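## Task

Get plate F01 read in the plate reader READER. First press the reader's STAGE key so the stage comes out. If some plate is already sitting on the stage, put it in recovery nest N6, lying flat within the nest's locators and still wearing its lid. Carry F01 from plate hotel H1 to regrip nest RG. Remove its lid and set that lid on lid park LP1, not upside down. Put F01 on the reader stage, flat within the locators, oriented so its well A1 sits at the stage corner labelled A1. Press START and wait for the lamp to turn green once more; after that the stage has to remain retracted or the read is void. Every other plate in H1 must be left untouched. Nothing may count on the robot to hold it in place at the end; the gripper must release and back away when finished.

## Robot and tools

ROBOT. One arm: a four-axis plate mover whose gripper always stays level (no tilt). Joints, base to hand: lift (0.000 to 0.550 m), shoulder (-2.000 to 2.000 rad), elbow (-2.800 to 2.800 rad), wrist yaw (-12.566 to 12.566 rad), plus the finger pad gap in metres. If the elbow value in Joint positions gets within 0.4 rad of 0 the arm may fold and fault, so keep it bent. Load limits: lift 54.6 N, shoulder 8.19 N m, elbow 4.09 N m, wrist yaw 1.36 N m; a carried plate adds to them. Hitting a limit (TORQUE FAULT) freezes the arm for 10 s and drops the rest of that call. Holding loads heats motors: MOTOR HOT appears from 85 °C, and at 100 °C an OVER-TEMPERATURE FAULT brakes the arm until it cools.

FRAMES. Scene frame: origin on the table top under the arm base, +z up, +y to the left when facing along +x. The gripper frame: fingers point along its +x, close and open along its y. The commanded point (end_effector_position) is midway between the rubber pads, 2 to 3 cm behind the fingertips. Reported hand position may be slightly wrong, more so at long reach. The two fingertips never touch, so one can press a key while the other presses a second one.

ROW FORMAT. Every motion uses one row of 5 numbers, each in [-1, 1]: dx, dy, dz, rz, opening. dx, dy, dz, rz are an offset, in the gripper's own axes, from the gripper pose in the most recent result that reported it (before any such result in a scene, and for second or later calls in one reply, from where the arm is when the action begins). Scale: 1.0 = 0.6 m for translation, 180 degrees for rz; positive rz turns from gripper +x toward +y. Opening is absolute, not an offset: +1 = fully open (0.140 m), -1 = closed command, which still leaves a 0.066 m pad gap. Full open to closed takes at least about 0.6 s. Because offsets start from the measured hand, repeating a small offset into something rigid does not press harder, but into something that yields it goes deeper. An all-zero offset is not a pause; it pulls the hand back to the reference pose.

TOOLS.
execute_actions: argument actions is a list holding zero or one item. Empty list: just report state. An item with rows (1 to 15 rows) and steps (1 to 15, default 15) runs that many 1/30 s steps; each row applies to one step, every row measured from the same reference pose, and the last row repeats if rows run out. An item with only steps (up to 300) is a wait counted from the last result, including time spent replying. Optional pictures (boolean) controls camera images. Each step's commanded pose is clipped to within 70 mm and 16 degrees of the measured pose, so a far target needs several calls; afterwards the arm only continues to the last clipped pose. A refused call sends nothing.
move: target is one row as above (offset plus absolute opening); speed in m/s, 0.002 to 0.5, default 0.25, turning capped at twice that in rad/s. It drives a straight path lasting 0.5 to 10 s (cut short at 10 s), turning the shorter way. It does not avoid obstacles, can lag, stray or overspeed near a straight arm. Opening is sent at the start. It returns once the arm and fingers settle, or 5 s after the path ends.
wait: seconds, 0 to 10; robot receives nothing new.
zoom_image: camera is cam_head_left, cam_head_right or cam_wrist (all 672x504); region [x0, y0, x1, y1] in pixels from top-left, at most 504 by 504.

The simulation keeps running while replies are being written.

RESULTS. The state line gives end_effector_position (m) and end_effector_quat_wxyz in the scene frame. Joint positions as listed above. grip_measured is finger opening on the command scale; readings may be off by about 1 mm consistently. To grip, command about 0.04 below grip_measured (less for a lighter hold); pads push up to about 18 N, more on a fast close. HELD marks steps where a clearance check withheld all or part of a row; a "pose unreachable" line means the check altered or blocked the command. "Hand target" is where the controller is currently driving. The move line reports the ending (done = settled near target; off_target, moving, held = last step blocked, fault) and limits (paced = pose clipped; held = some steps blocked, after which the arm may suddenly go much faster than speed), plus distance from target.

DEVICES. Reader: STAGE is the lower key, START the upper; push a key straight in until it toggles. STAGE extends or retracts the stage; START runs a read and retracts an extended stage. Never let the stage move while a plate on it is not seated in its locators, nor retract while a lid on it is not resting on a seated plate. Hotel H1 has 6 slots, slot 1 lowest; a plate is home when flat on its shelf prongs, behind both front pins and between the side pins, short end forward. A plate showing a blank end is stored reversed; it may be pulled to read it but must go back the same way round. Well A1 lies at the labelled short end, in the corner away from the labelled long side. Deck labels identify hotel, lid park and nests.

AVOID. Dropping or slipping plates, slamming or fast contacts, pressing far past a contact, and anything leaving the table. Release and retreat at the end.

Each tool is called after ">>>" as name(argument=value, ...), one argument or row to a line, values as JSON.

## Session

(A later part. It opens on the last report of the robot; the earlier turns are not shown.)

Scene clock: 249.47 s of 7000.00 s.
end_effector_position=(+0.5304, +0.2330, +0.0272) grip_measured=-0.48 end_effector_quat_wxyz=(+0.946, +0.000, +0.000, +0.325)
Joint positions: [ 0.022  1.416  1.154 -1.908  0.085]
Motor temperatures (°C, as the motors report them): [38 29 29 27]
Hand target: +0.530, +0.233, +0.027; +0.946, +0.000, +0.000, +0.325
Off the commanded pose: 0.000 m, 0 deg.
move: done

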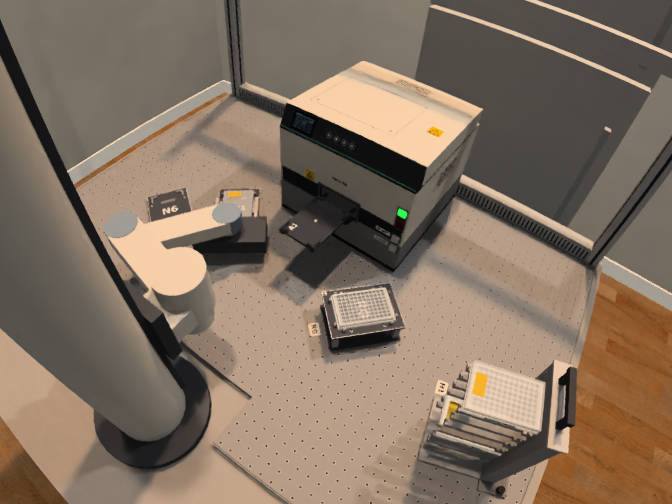

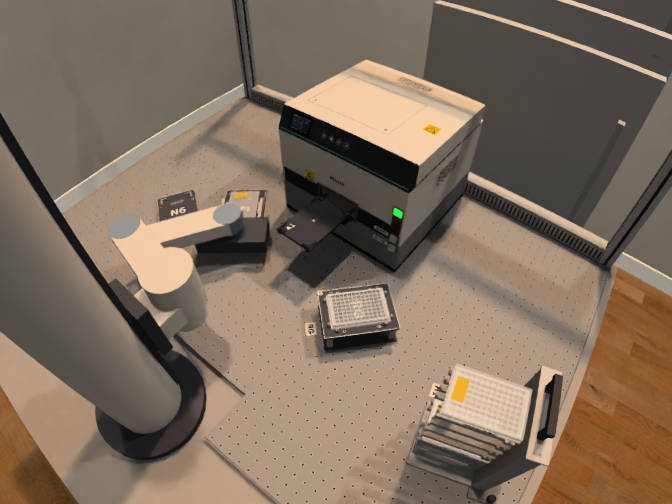

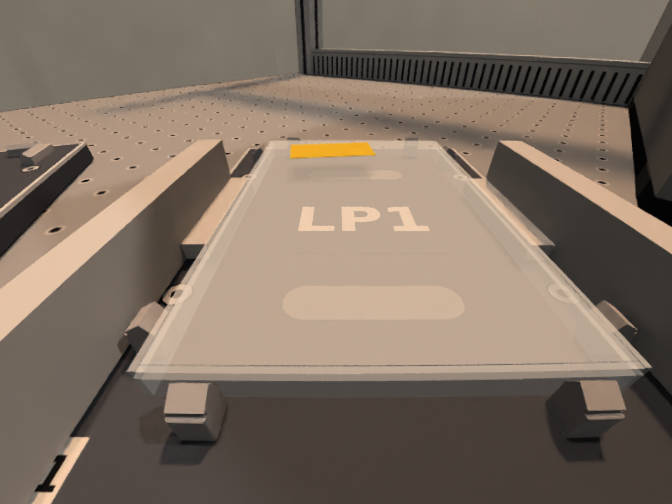

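>>> move(
  target=[0,0,-0.001,0,-0.52],
  speed=0.005,
)

>>> move(
  target=[0,0,0.0003,0,-0.25],
  speed=0.01,
)

>>> move(
  target=[0,0,0.247,0,-0.25],
  speed=0.25,
)

Scene clock: 276.10 s of 7000.00 s.
end_effector_position=(+0.5304, +0.2330, +0.0266) grip_measured=-0.48 end_effector_quat_wxyz=(+0.946, +0.000, +0.000, +0.325)
Joint positions: [ 0.022  1.416  1.154 -1.908  0.085]
Motor temperatures (°C, as the motors report them): [38 29 29 27]
Hand target: +0.530, +0.233, +0.027; +0.946, +0.000, +0.000, +0.325
Off the commanded pose: 0.000 m, 0 deg.
After step 90, 22.93 s passed at rest.
move: done

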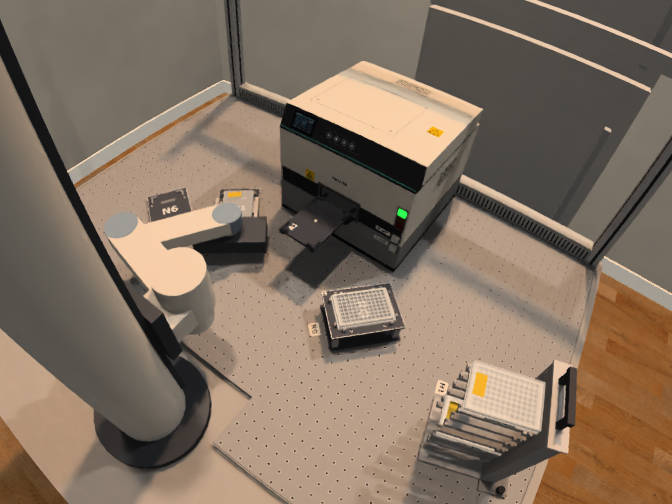

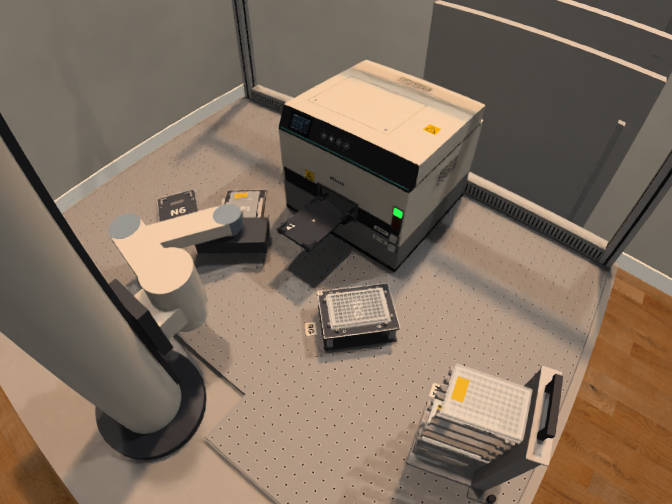

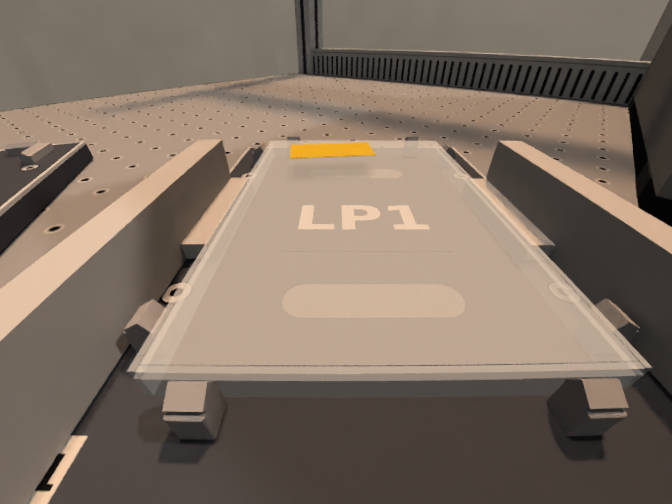

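Scene clock: 276.80 s of 7000.00 s.
end_effector_position=(+0.5304, +0.2330, +0.0268) grip_measured=-0.25 end_effector_quat_wxyz=(+0.946, +0.000, +0.000, +0.325)
Joint positions: [ 0.022  1.416  1.154 -1.908  0.094]
Motor temperatures (°C, as the motors report them): [38 29 29 27]
Hand target: +0.530, +0.233, +0.027; +0.946, +0.000, +0.000, +0.325
Off the commanded pose: 0.000 m, 0 deg.
move: done

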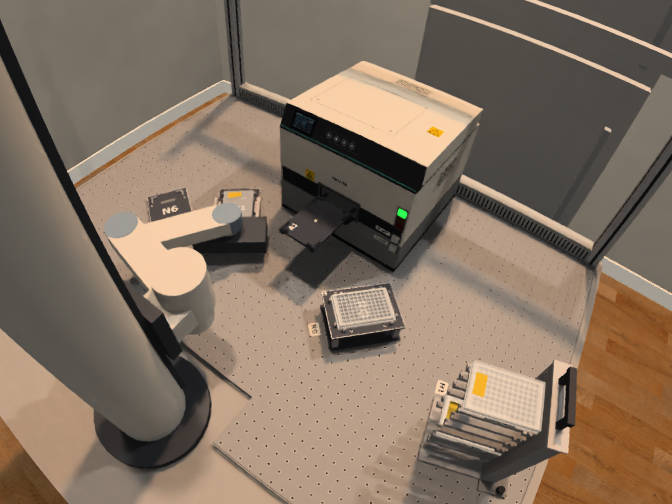

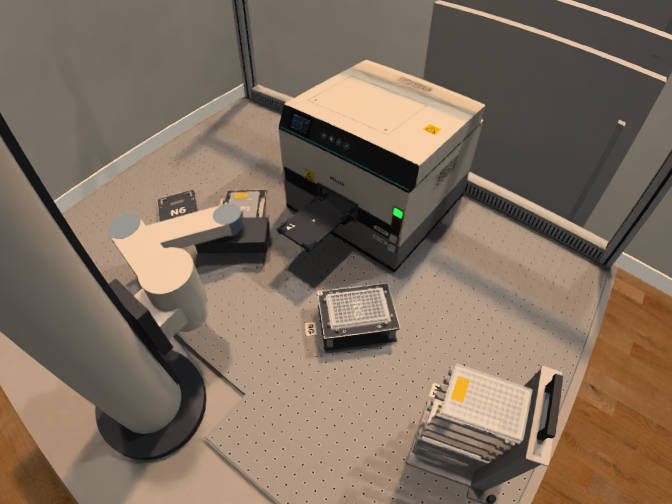

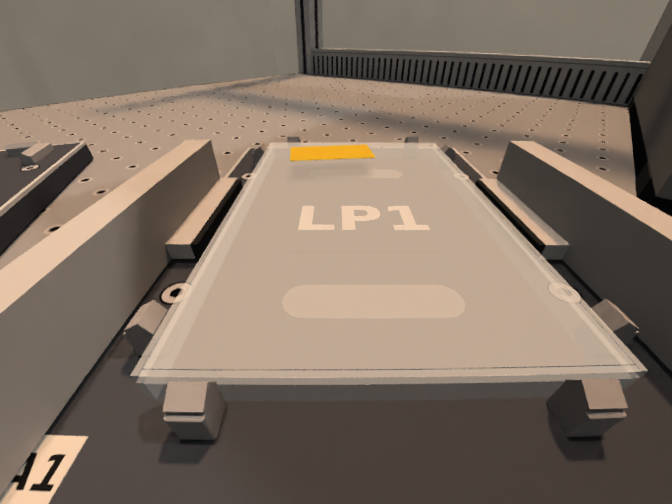

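Scene clock: 277.80 s of 7000.00 s.
end_effector_position=(+0.5304, +0.2330, +0.1750) grip_measured=-0.25 end_effector_quat_wxyz=(+0.946, +0.000, +0.000, +0.325)
Joint positions: [ 0.17   1.416  1.154 -1.908  0.094]
Motor temperatures (°C, as the motors report them): [38 29 29 27]
Hand target: +0.530, +0.233, +0.175; +0.946, +0.000, +0.000, +0.325
Off the commanded pose: 0.000 m, 0 deg.
move: done

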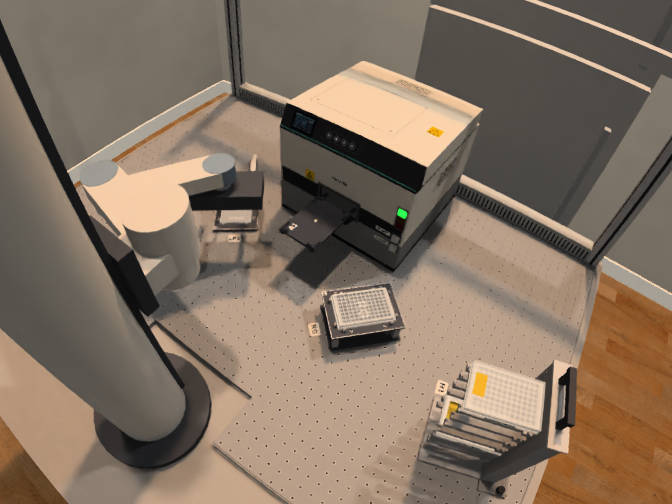

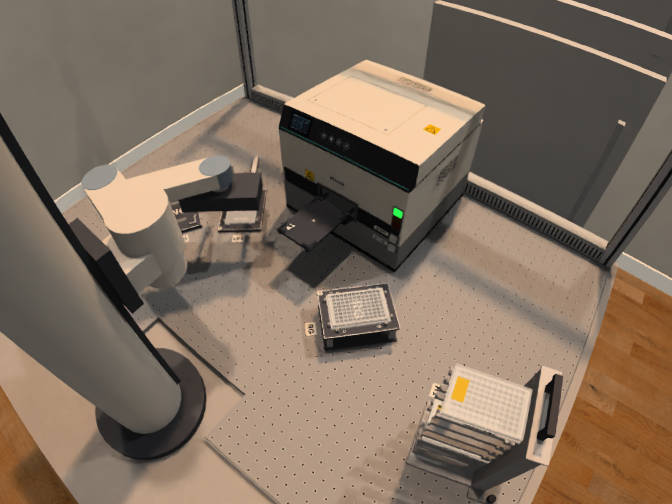

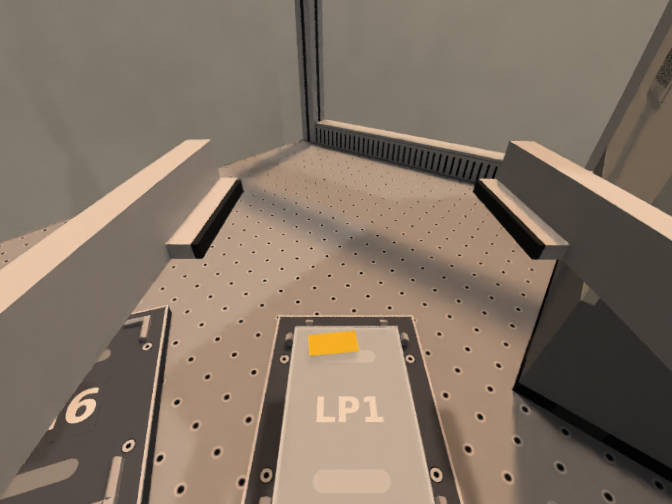

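>>> move(
  target=[-0.3147,-0.321,0,-0.2108,-0.1],
  speed=0.35,
)

Scene clock: 283.97 s of 7000.00 s.
end_effector_position=(+0.4999, -0.0350, +0.1750) grip_measured=-0.10 end_effector_quat_wxyz=(+1.000, +0.000, +0.000, -0.000)
Joint positions: [ 0.17   0.821  0.725 -1.547  0.099]
Motor temperatures (°C, as the motors report them): [38 29 29 27]
Hand target: +0.500, -0.035, +0.175; +1.000, +0.000, +0.000, +0.000
Off the commanded pose: 0.000 m, 0 deg.
After step 90, 1.77 s passed at rest.
move: done

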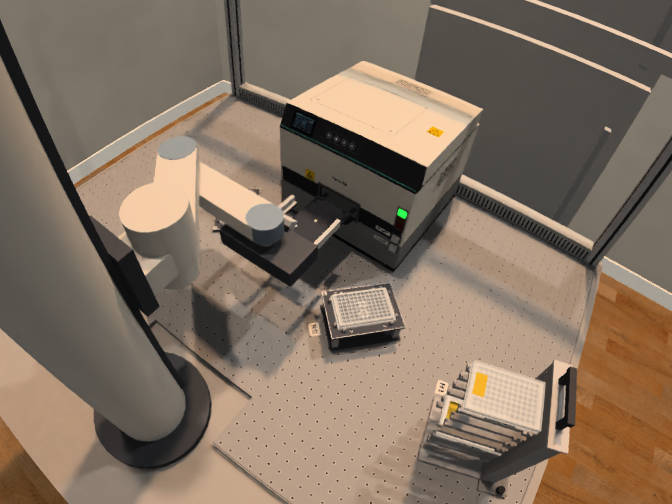

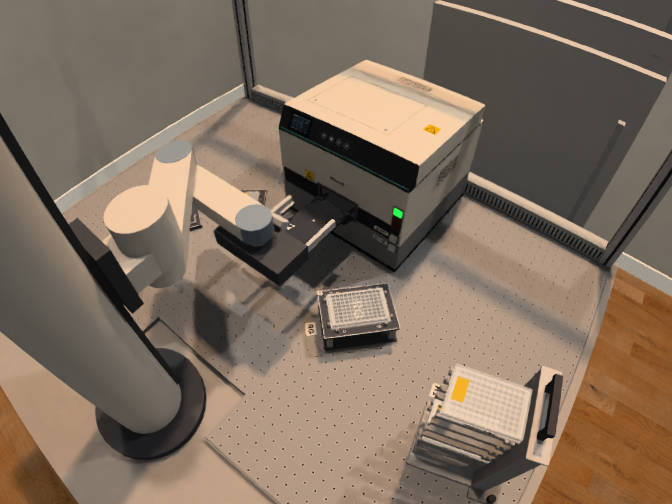

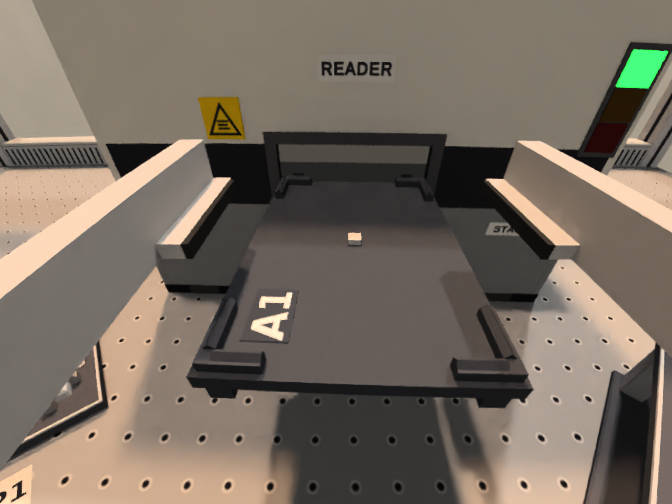

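>>> zoom_image(
  camera="cam_wrist",
  region=[180,160,545,420],
)

Region (180, 160, 545, 420) of cam_wrist's 672x504 image, scaled by 1.381, with more detail than that image has; it fills the top 359 rows of this view, and the rest is white.

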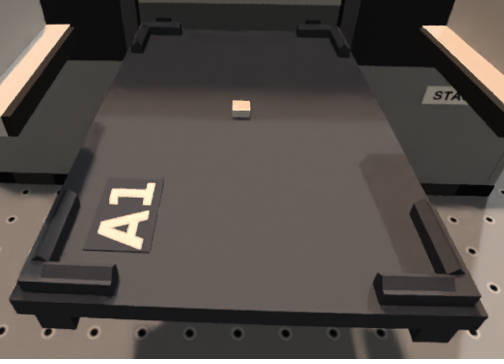

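>>> move(
  target=[-0.1665,-0.192,0.025,0.5556,-0.1],
  speed=0.5,
)

Scene clock: 311.03 s of 7000.00 s.
end_effector_position=(+0.4001, -0.1501, +0.1900) grip_measured=-0.10 end_effector_quat_wxyz=(+0.643, +0.000, +0.000, +0.766)
Joint positions: [ 0.185 -0.177  1.639  0.284  0.099]
Motor temperatures (°C, as the motors report them): [38 29 29 27]
Hand target: +0.400, -0.150, +0.190; +0.643, +0.000, +0.000, +0.766
Off the commanded pose: 0.000 m, 0 deg.
After step 90, 21.90 s passed at rest.
move: done

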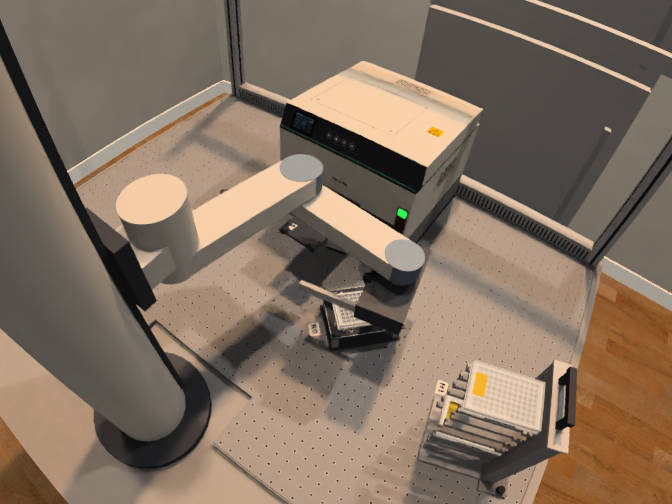

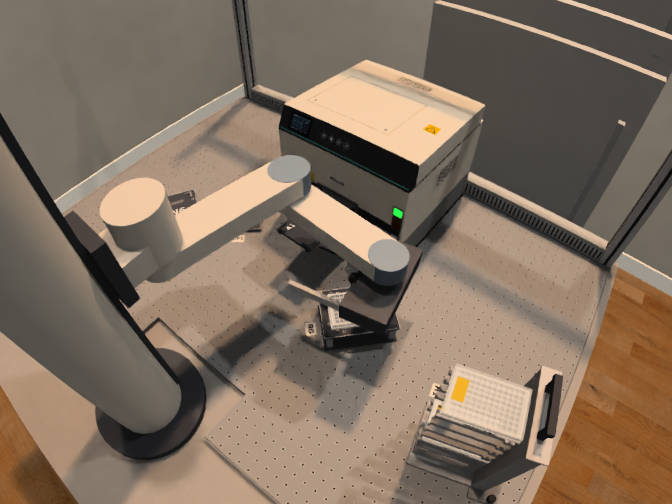

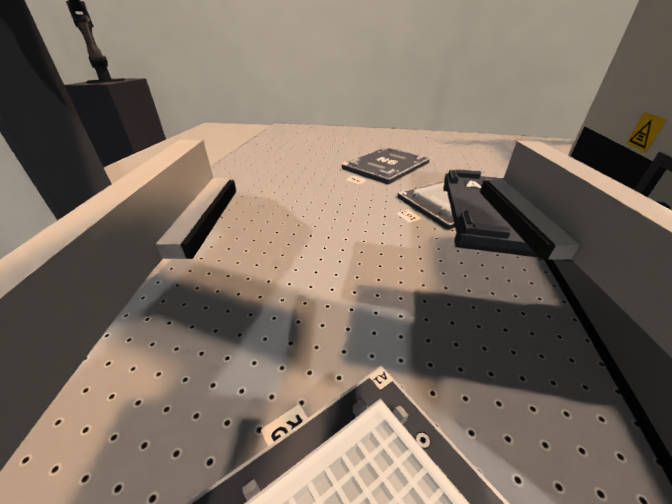

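>>> move(
  target=[-0.1517,-0.0347,-0.115,0.1972,-0.1],
  speed=0.2,
)

Scene clock: 317.57 s of 7000.00 s.
end_effector_position=(+0.4364, -0.2362, +0.1209) grip_measured=-0.10 end_effector_quat_wxyz=(+0.378, +0.000, +0.000, +0.926)
Joint positions: [ 0.116 -0.443  2.483  0.326  0.099]
Motor temperatures (°C, as the motors report them): [38 29 29 27]
Hand target: +0.436, -0.236, +0.121; +0.379, +0.000, +0.000, +0.926
Off the commanded pose: 0.000 m, 0 deg.
After step 90, 1.67 s passed at rest.
move: done

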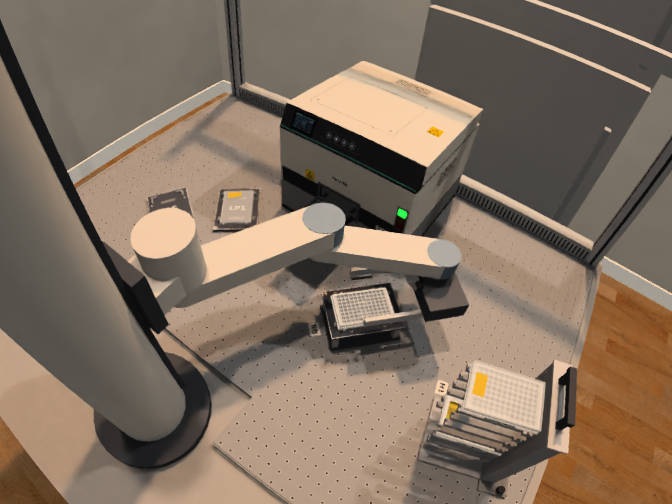

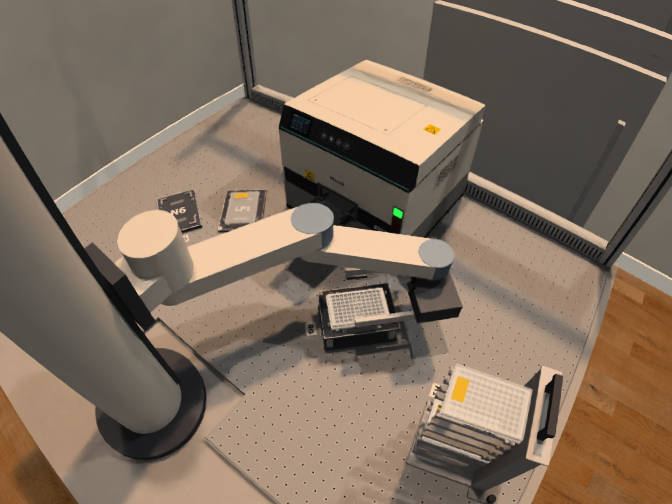

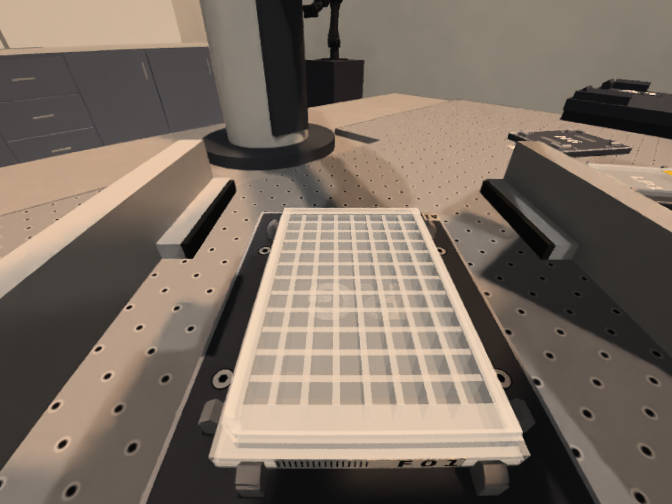

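>>> move(
  target=[0.0033,0,-0.055,0,-0.2],
  speed=0.08,
)

>>> move(
  target=[0,0,-0.0183,0,-0.2],
  speed=0.02,
)

Scene clock: 328.13 s of 7000.00 s.
end_effector_position=(+0.4350, -0.2348, +0.0879) grip_measured=-0.20 end_effector_quat_wxyz=(+0.379, +0.000, +0.000, +0.926)
Joint positions: [ 0.083 -0.433  2.46   0.338  0.096]
Motor temperatures (°C, as the motors report them): [38 29 29 27]
Hand target: +0.435, -0.235, +0.088; +0.378, +0.000, +0.000, +0.926
Off the commanded pose: 0.000 m, 0 deg.
After step 90, 6.83 s passed at rest.
move: done

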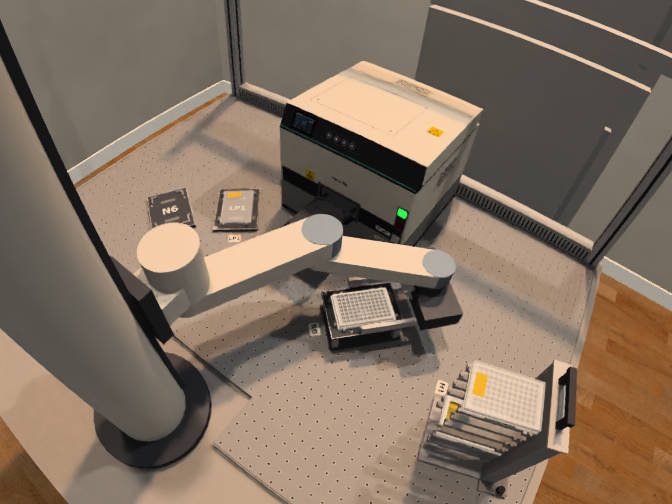

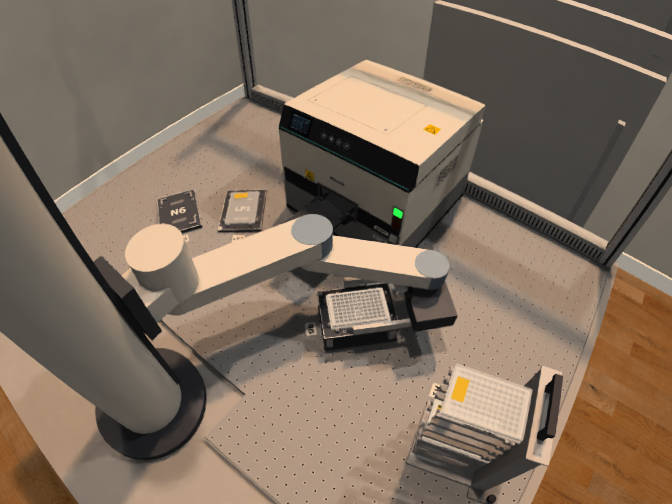

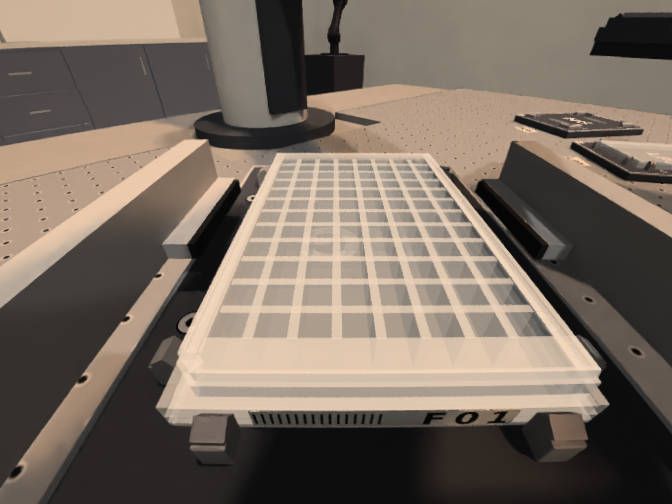

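Scene clock: 328.90 s of 7000.00 s.
end_effector_position=(+0.4350, -0.2348, +0.0769) grip_measured=-0.20 end_effector_quat_wxyz=(+0.379, +0.000, +0.000, +0.926)
Joint positions: [ 0.072 -0.433  2.46   0.338  0.096]
Motor temperatures (°C, as the motors report them): [38 29 29 27]
Hand target: +0.435, -0.235, +0.077; +0.379, +0.000, +0.000, +0.926
Off the commanded pose: 0.000 m, 0 deg.
move: done

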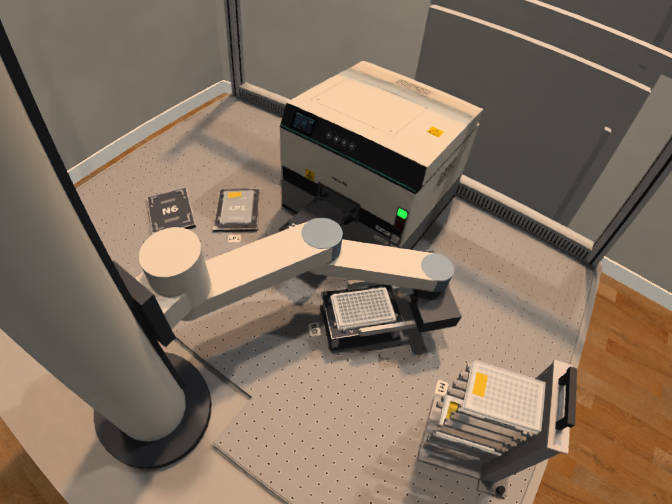

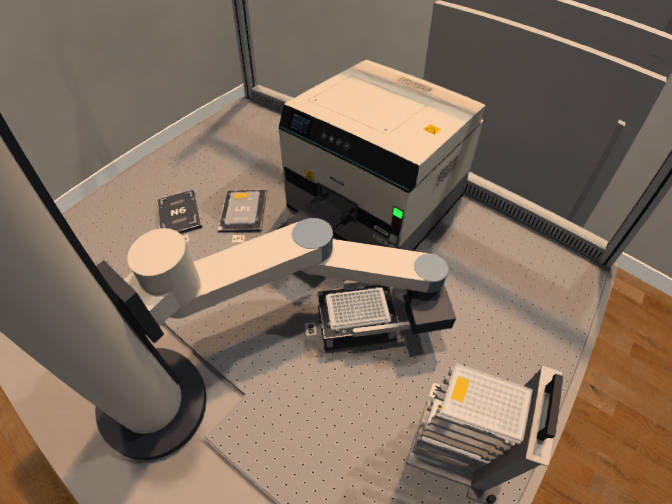

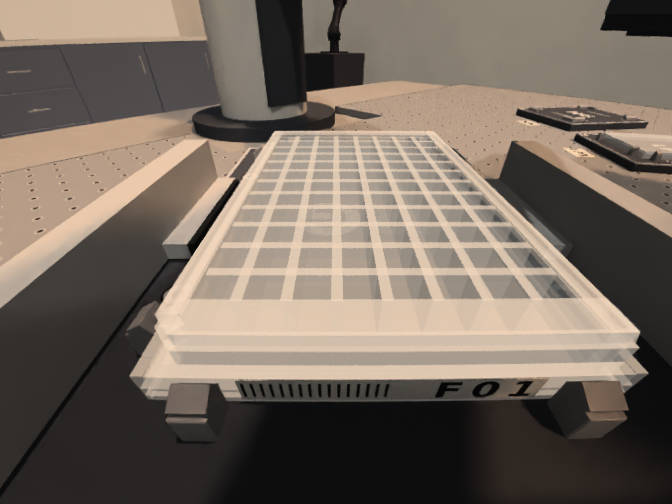

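>>> move(
  target=[0,0,0,0,-0.52],
)

>>> move(
  target=[0,0,0.02,0,-0.52],
  speed=0.03,
)

>>> move(
  target=[0,0,0.17,0,-0.52],
  speed=0.25,
)

>>> move(
  target=[0.1407,-0.06,0,-0.1972,-0.52],
  speed=0.25,
)

>>> move(
  target=[0.156,-0.2323,0,-0.5622,-0.52],
  speed=0.35,
)

Scene clock: 345.87 s of 7000.00 s.
end_effector_position=(+0.4350, -0.2348, +0.0769) grip_measured=-0.47 end_effector_quat_wxyz=(+0.379, +0.000, +0.000, +0.926)
Joint positions: [ 0.072 -0.433  2.46   0.338  0.086]
Motor temperatures (°C, as the motors report them): [38 29 29 27]
Hand target: +0.435, -0.235, +0.077; +0.379, +0.000, +0.000, +0.926
Off the commanded pose: 0.000 m, 0 deg.
After step 90, 13.27 s passed at rest.
move: done

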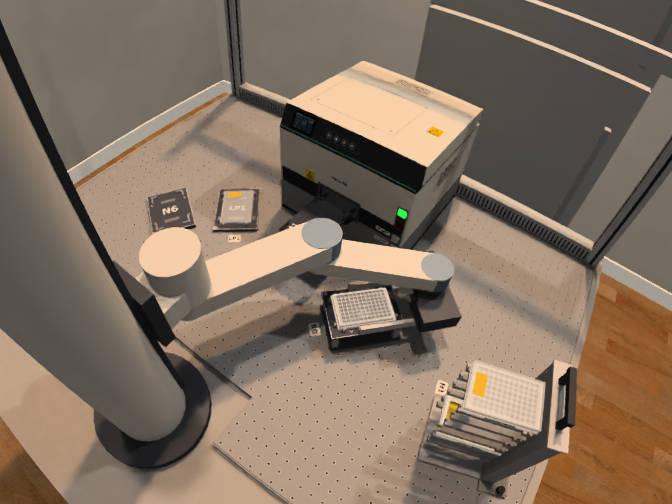

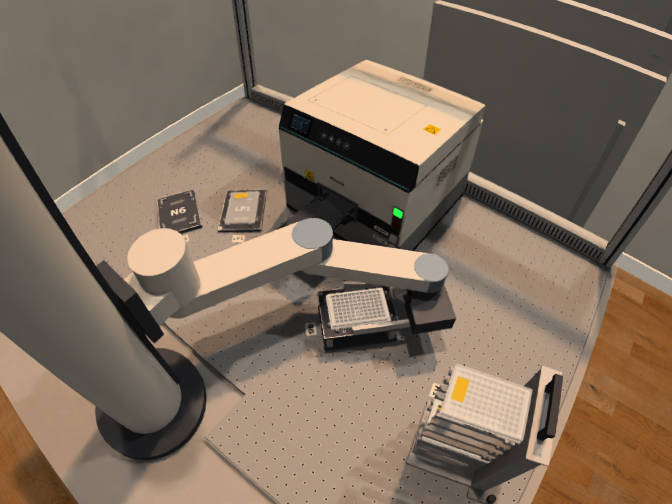

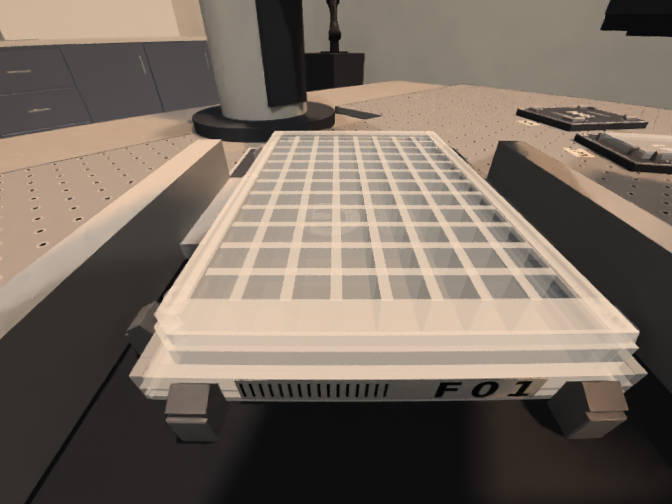

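Scene clock: 346.57 s of 7000.00 s.
end_effector_position=(+0.4350, -0.2348, +0.0889) grip_measured=-0.47 end_effector_quat_wxyz=(+0.379, +0.000, +0.000, +0.926)
Joint positions: [ 0.084 -0.433  2.46   0.338  0.086]
Motor temperatures (°C, as the motors report them): [38 29 29 27]
Hand target: +0.435, -0.235, +0.089; +0.379, +0.000, +0.000, +0.926
Off the commanded pose: 0.000 m, 0 deg.
move: done

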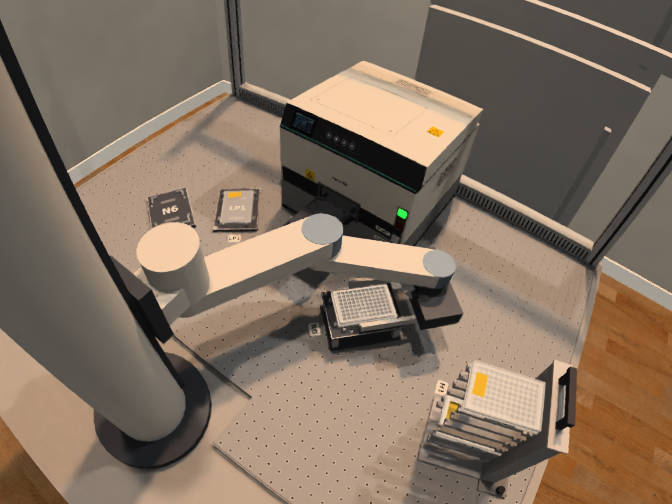

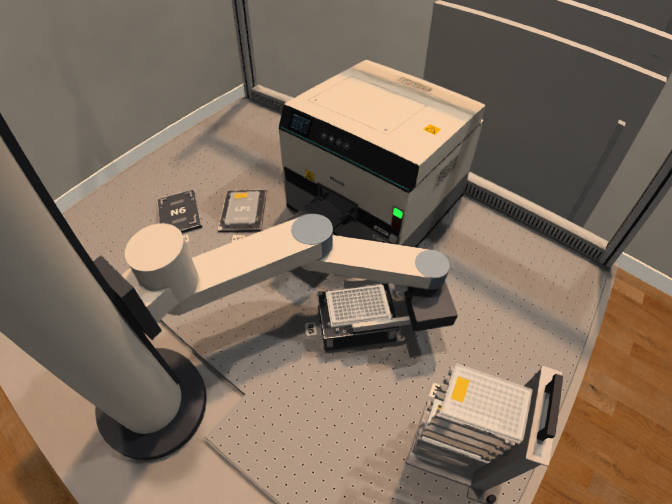

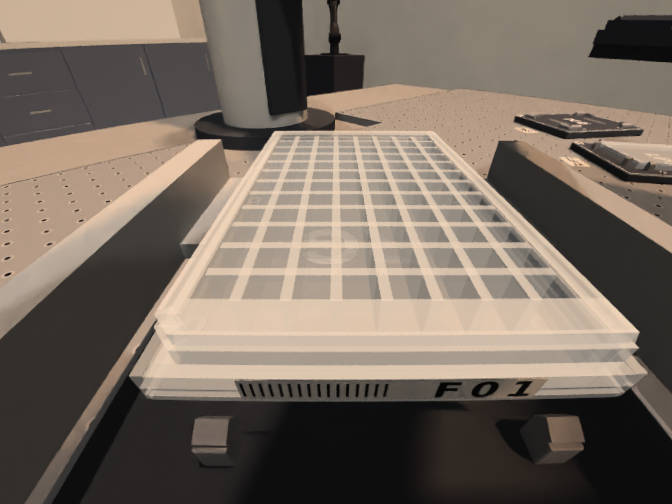

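Scene clock: 347.40 s of 7000.00 s.
end_effector_position=(+0.4350, -0.2348, +0.1909) grip_measured=-0.47 end_effector_quat_wxyz=(+0.379, +0.000, +0.000, +0.926)
Joint positions: [ 0.186 -0.433  2.46   0.338  0.086]
Motor temperatures (°C, as the motors report them): [38 29 29 27]
Hand target: +0.435, -0.235, +0.191; +0.379, +0.000, +0.000, +0.926
Off the commanded pose: 0.000 m, 0 deg.
move: done

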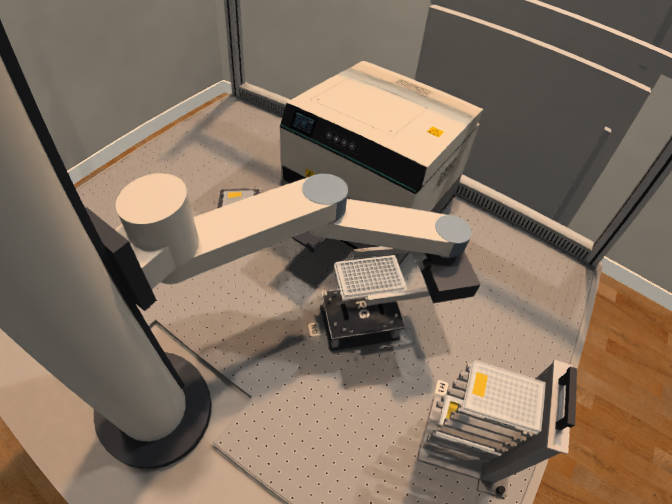

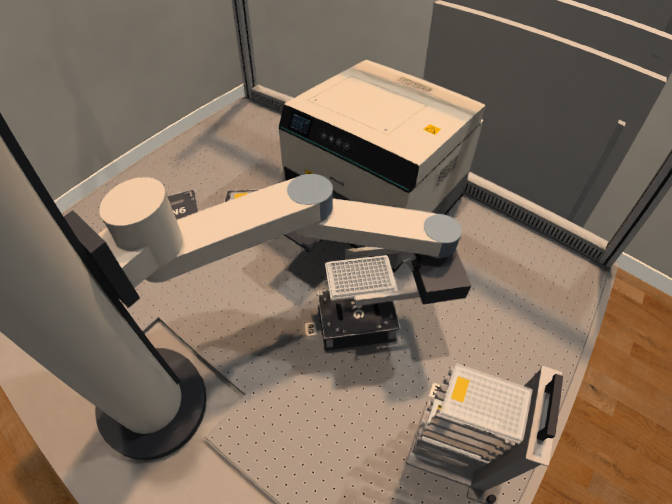

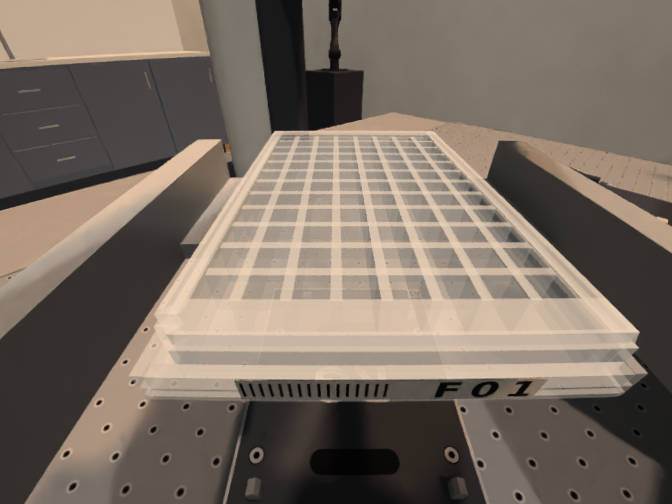

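Scene clock: 348.97 s of 7000.00 s.
end_effector_position=(+0.3999, -0.1500, +0.1909) grip_measured=-0.47 end_effector_quat_wxyz=(+0.643, +0.000, +0.000, +0.766)
Joint positions: [ 0.186 -0.177  1.638  0.285  0.086]
Motor temperatures (°C, as the motors report them): [38 29 29 27]
Hand target: +0.400, -0.150, +0.191; +0.643, +0.000, +0.000, +0.766
Off the commanded pose: 0.000 m, 0 deg.
move: done

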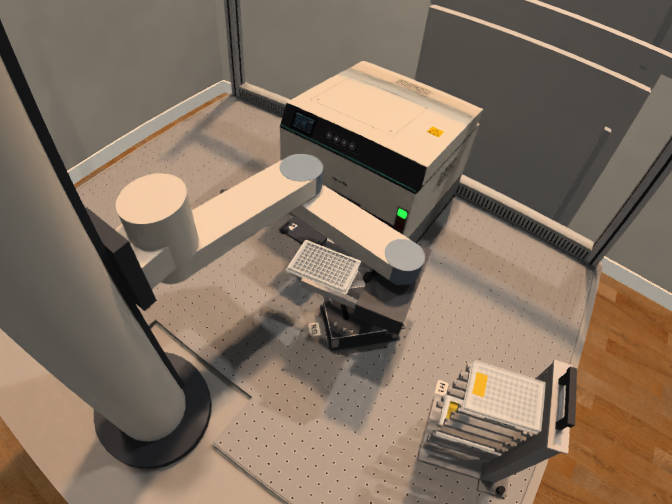

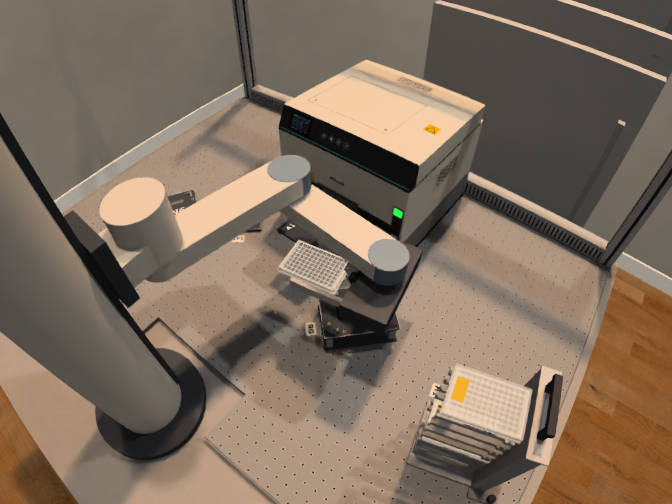

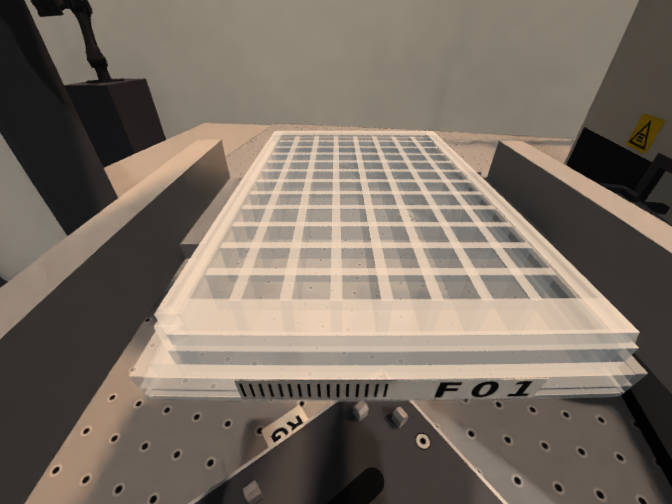

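Scene clock: 351.90 s of 7000.00 s.
end_effector_position=(+0.5210, -0.0335, +0.1909) grip_measured=-0.47 end_effector_quat_wxyz=(+1.000, +0.000, +0.000, -0.010)
Joint positions: [ 0.186  0.84   0.81  -1.671  0.086]
Motor temperatures (°C, as the motors report them): [38 29 29 27]
Hand target: +0.521, -0.034, +0.191; +1.000, +0.000, +0.000, -0.011
Off the commanded pose: 0.000 m, 0 deg.
move: done

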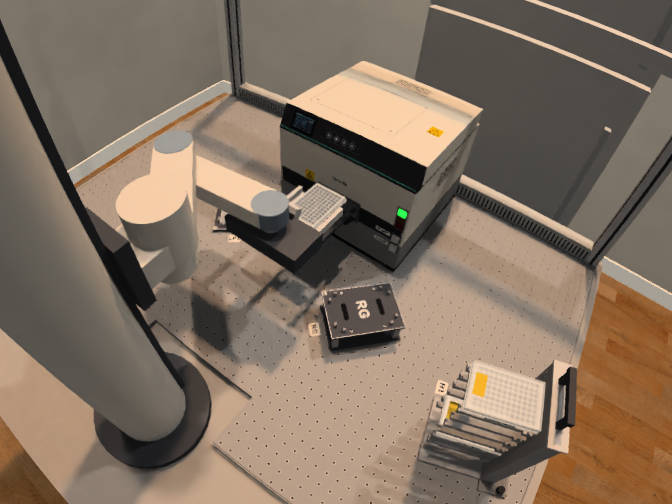

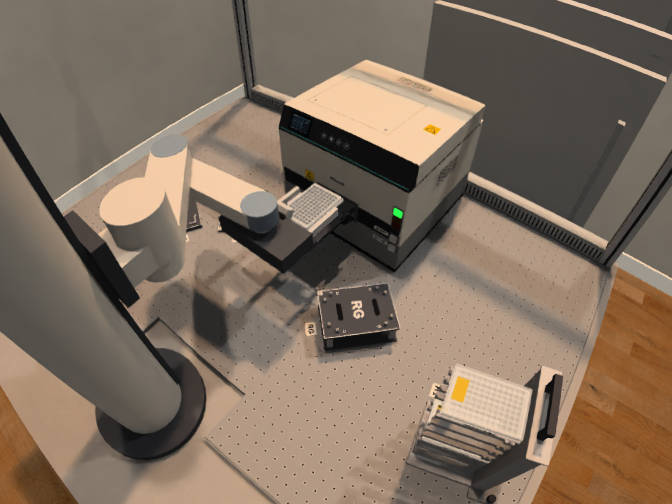

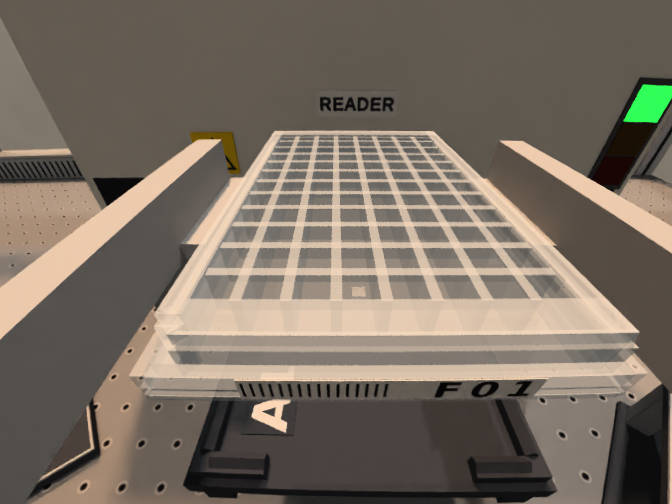

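>>> move(
  target=[0,0,-0.042,0,-0.52],
  speed=0.05,
)

Scene clock: 357.17 s of 7000.00 s.
end_effector_position=(+0.5210, -0.0335, +0.1657) grip_measured=-0.47 end_effector_quat_wxyz=(+1.000, +0.000, +0.000, -0.010)
Joint positions: [ 0.161  0.84   0.81  -1.671  0.086]
Motor temperatures (°C, as the motors report them): [38 29 29 27]
Hand target: +0.521, -0.034, +0.166; +1.000, +0.000, +0.000, -0.010
Off the commanded pose: 0.000 m, 0 deg.
After step 90, 1.50 s passed at rest.
move: done

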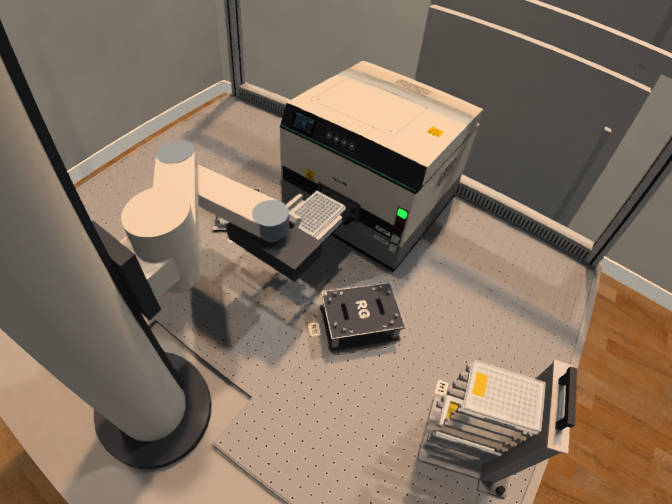

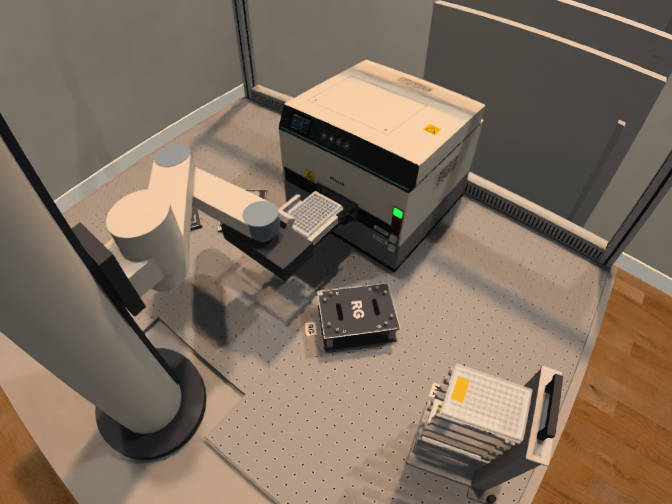

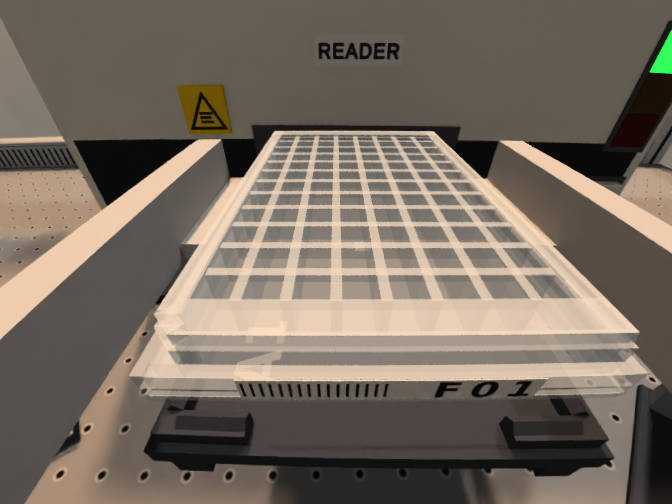

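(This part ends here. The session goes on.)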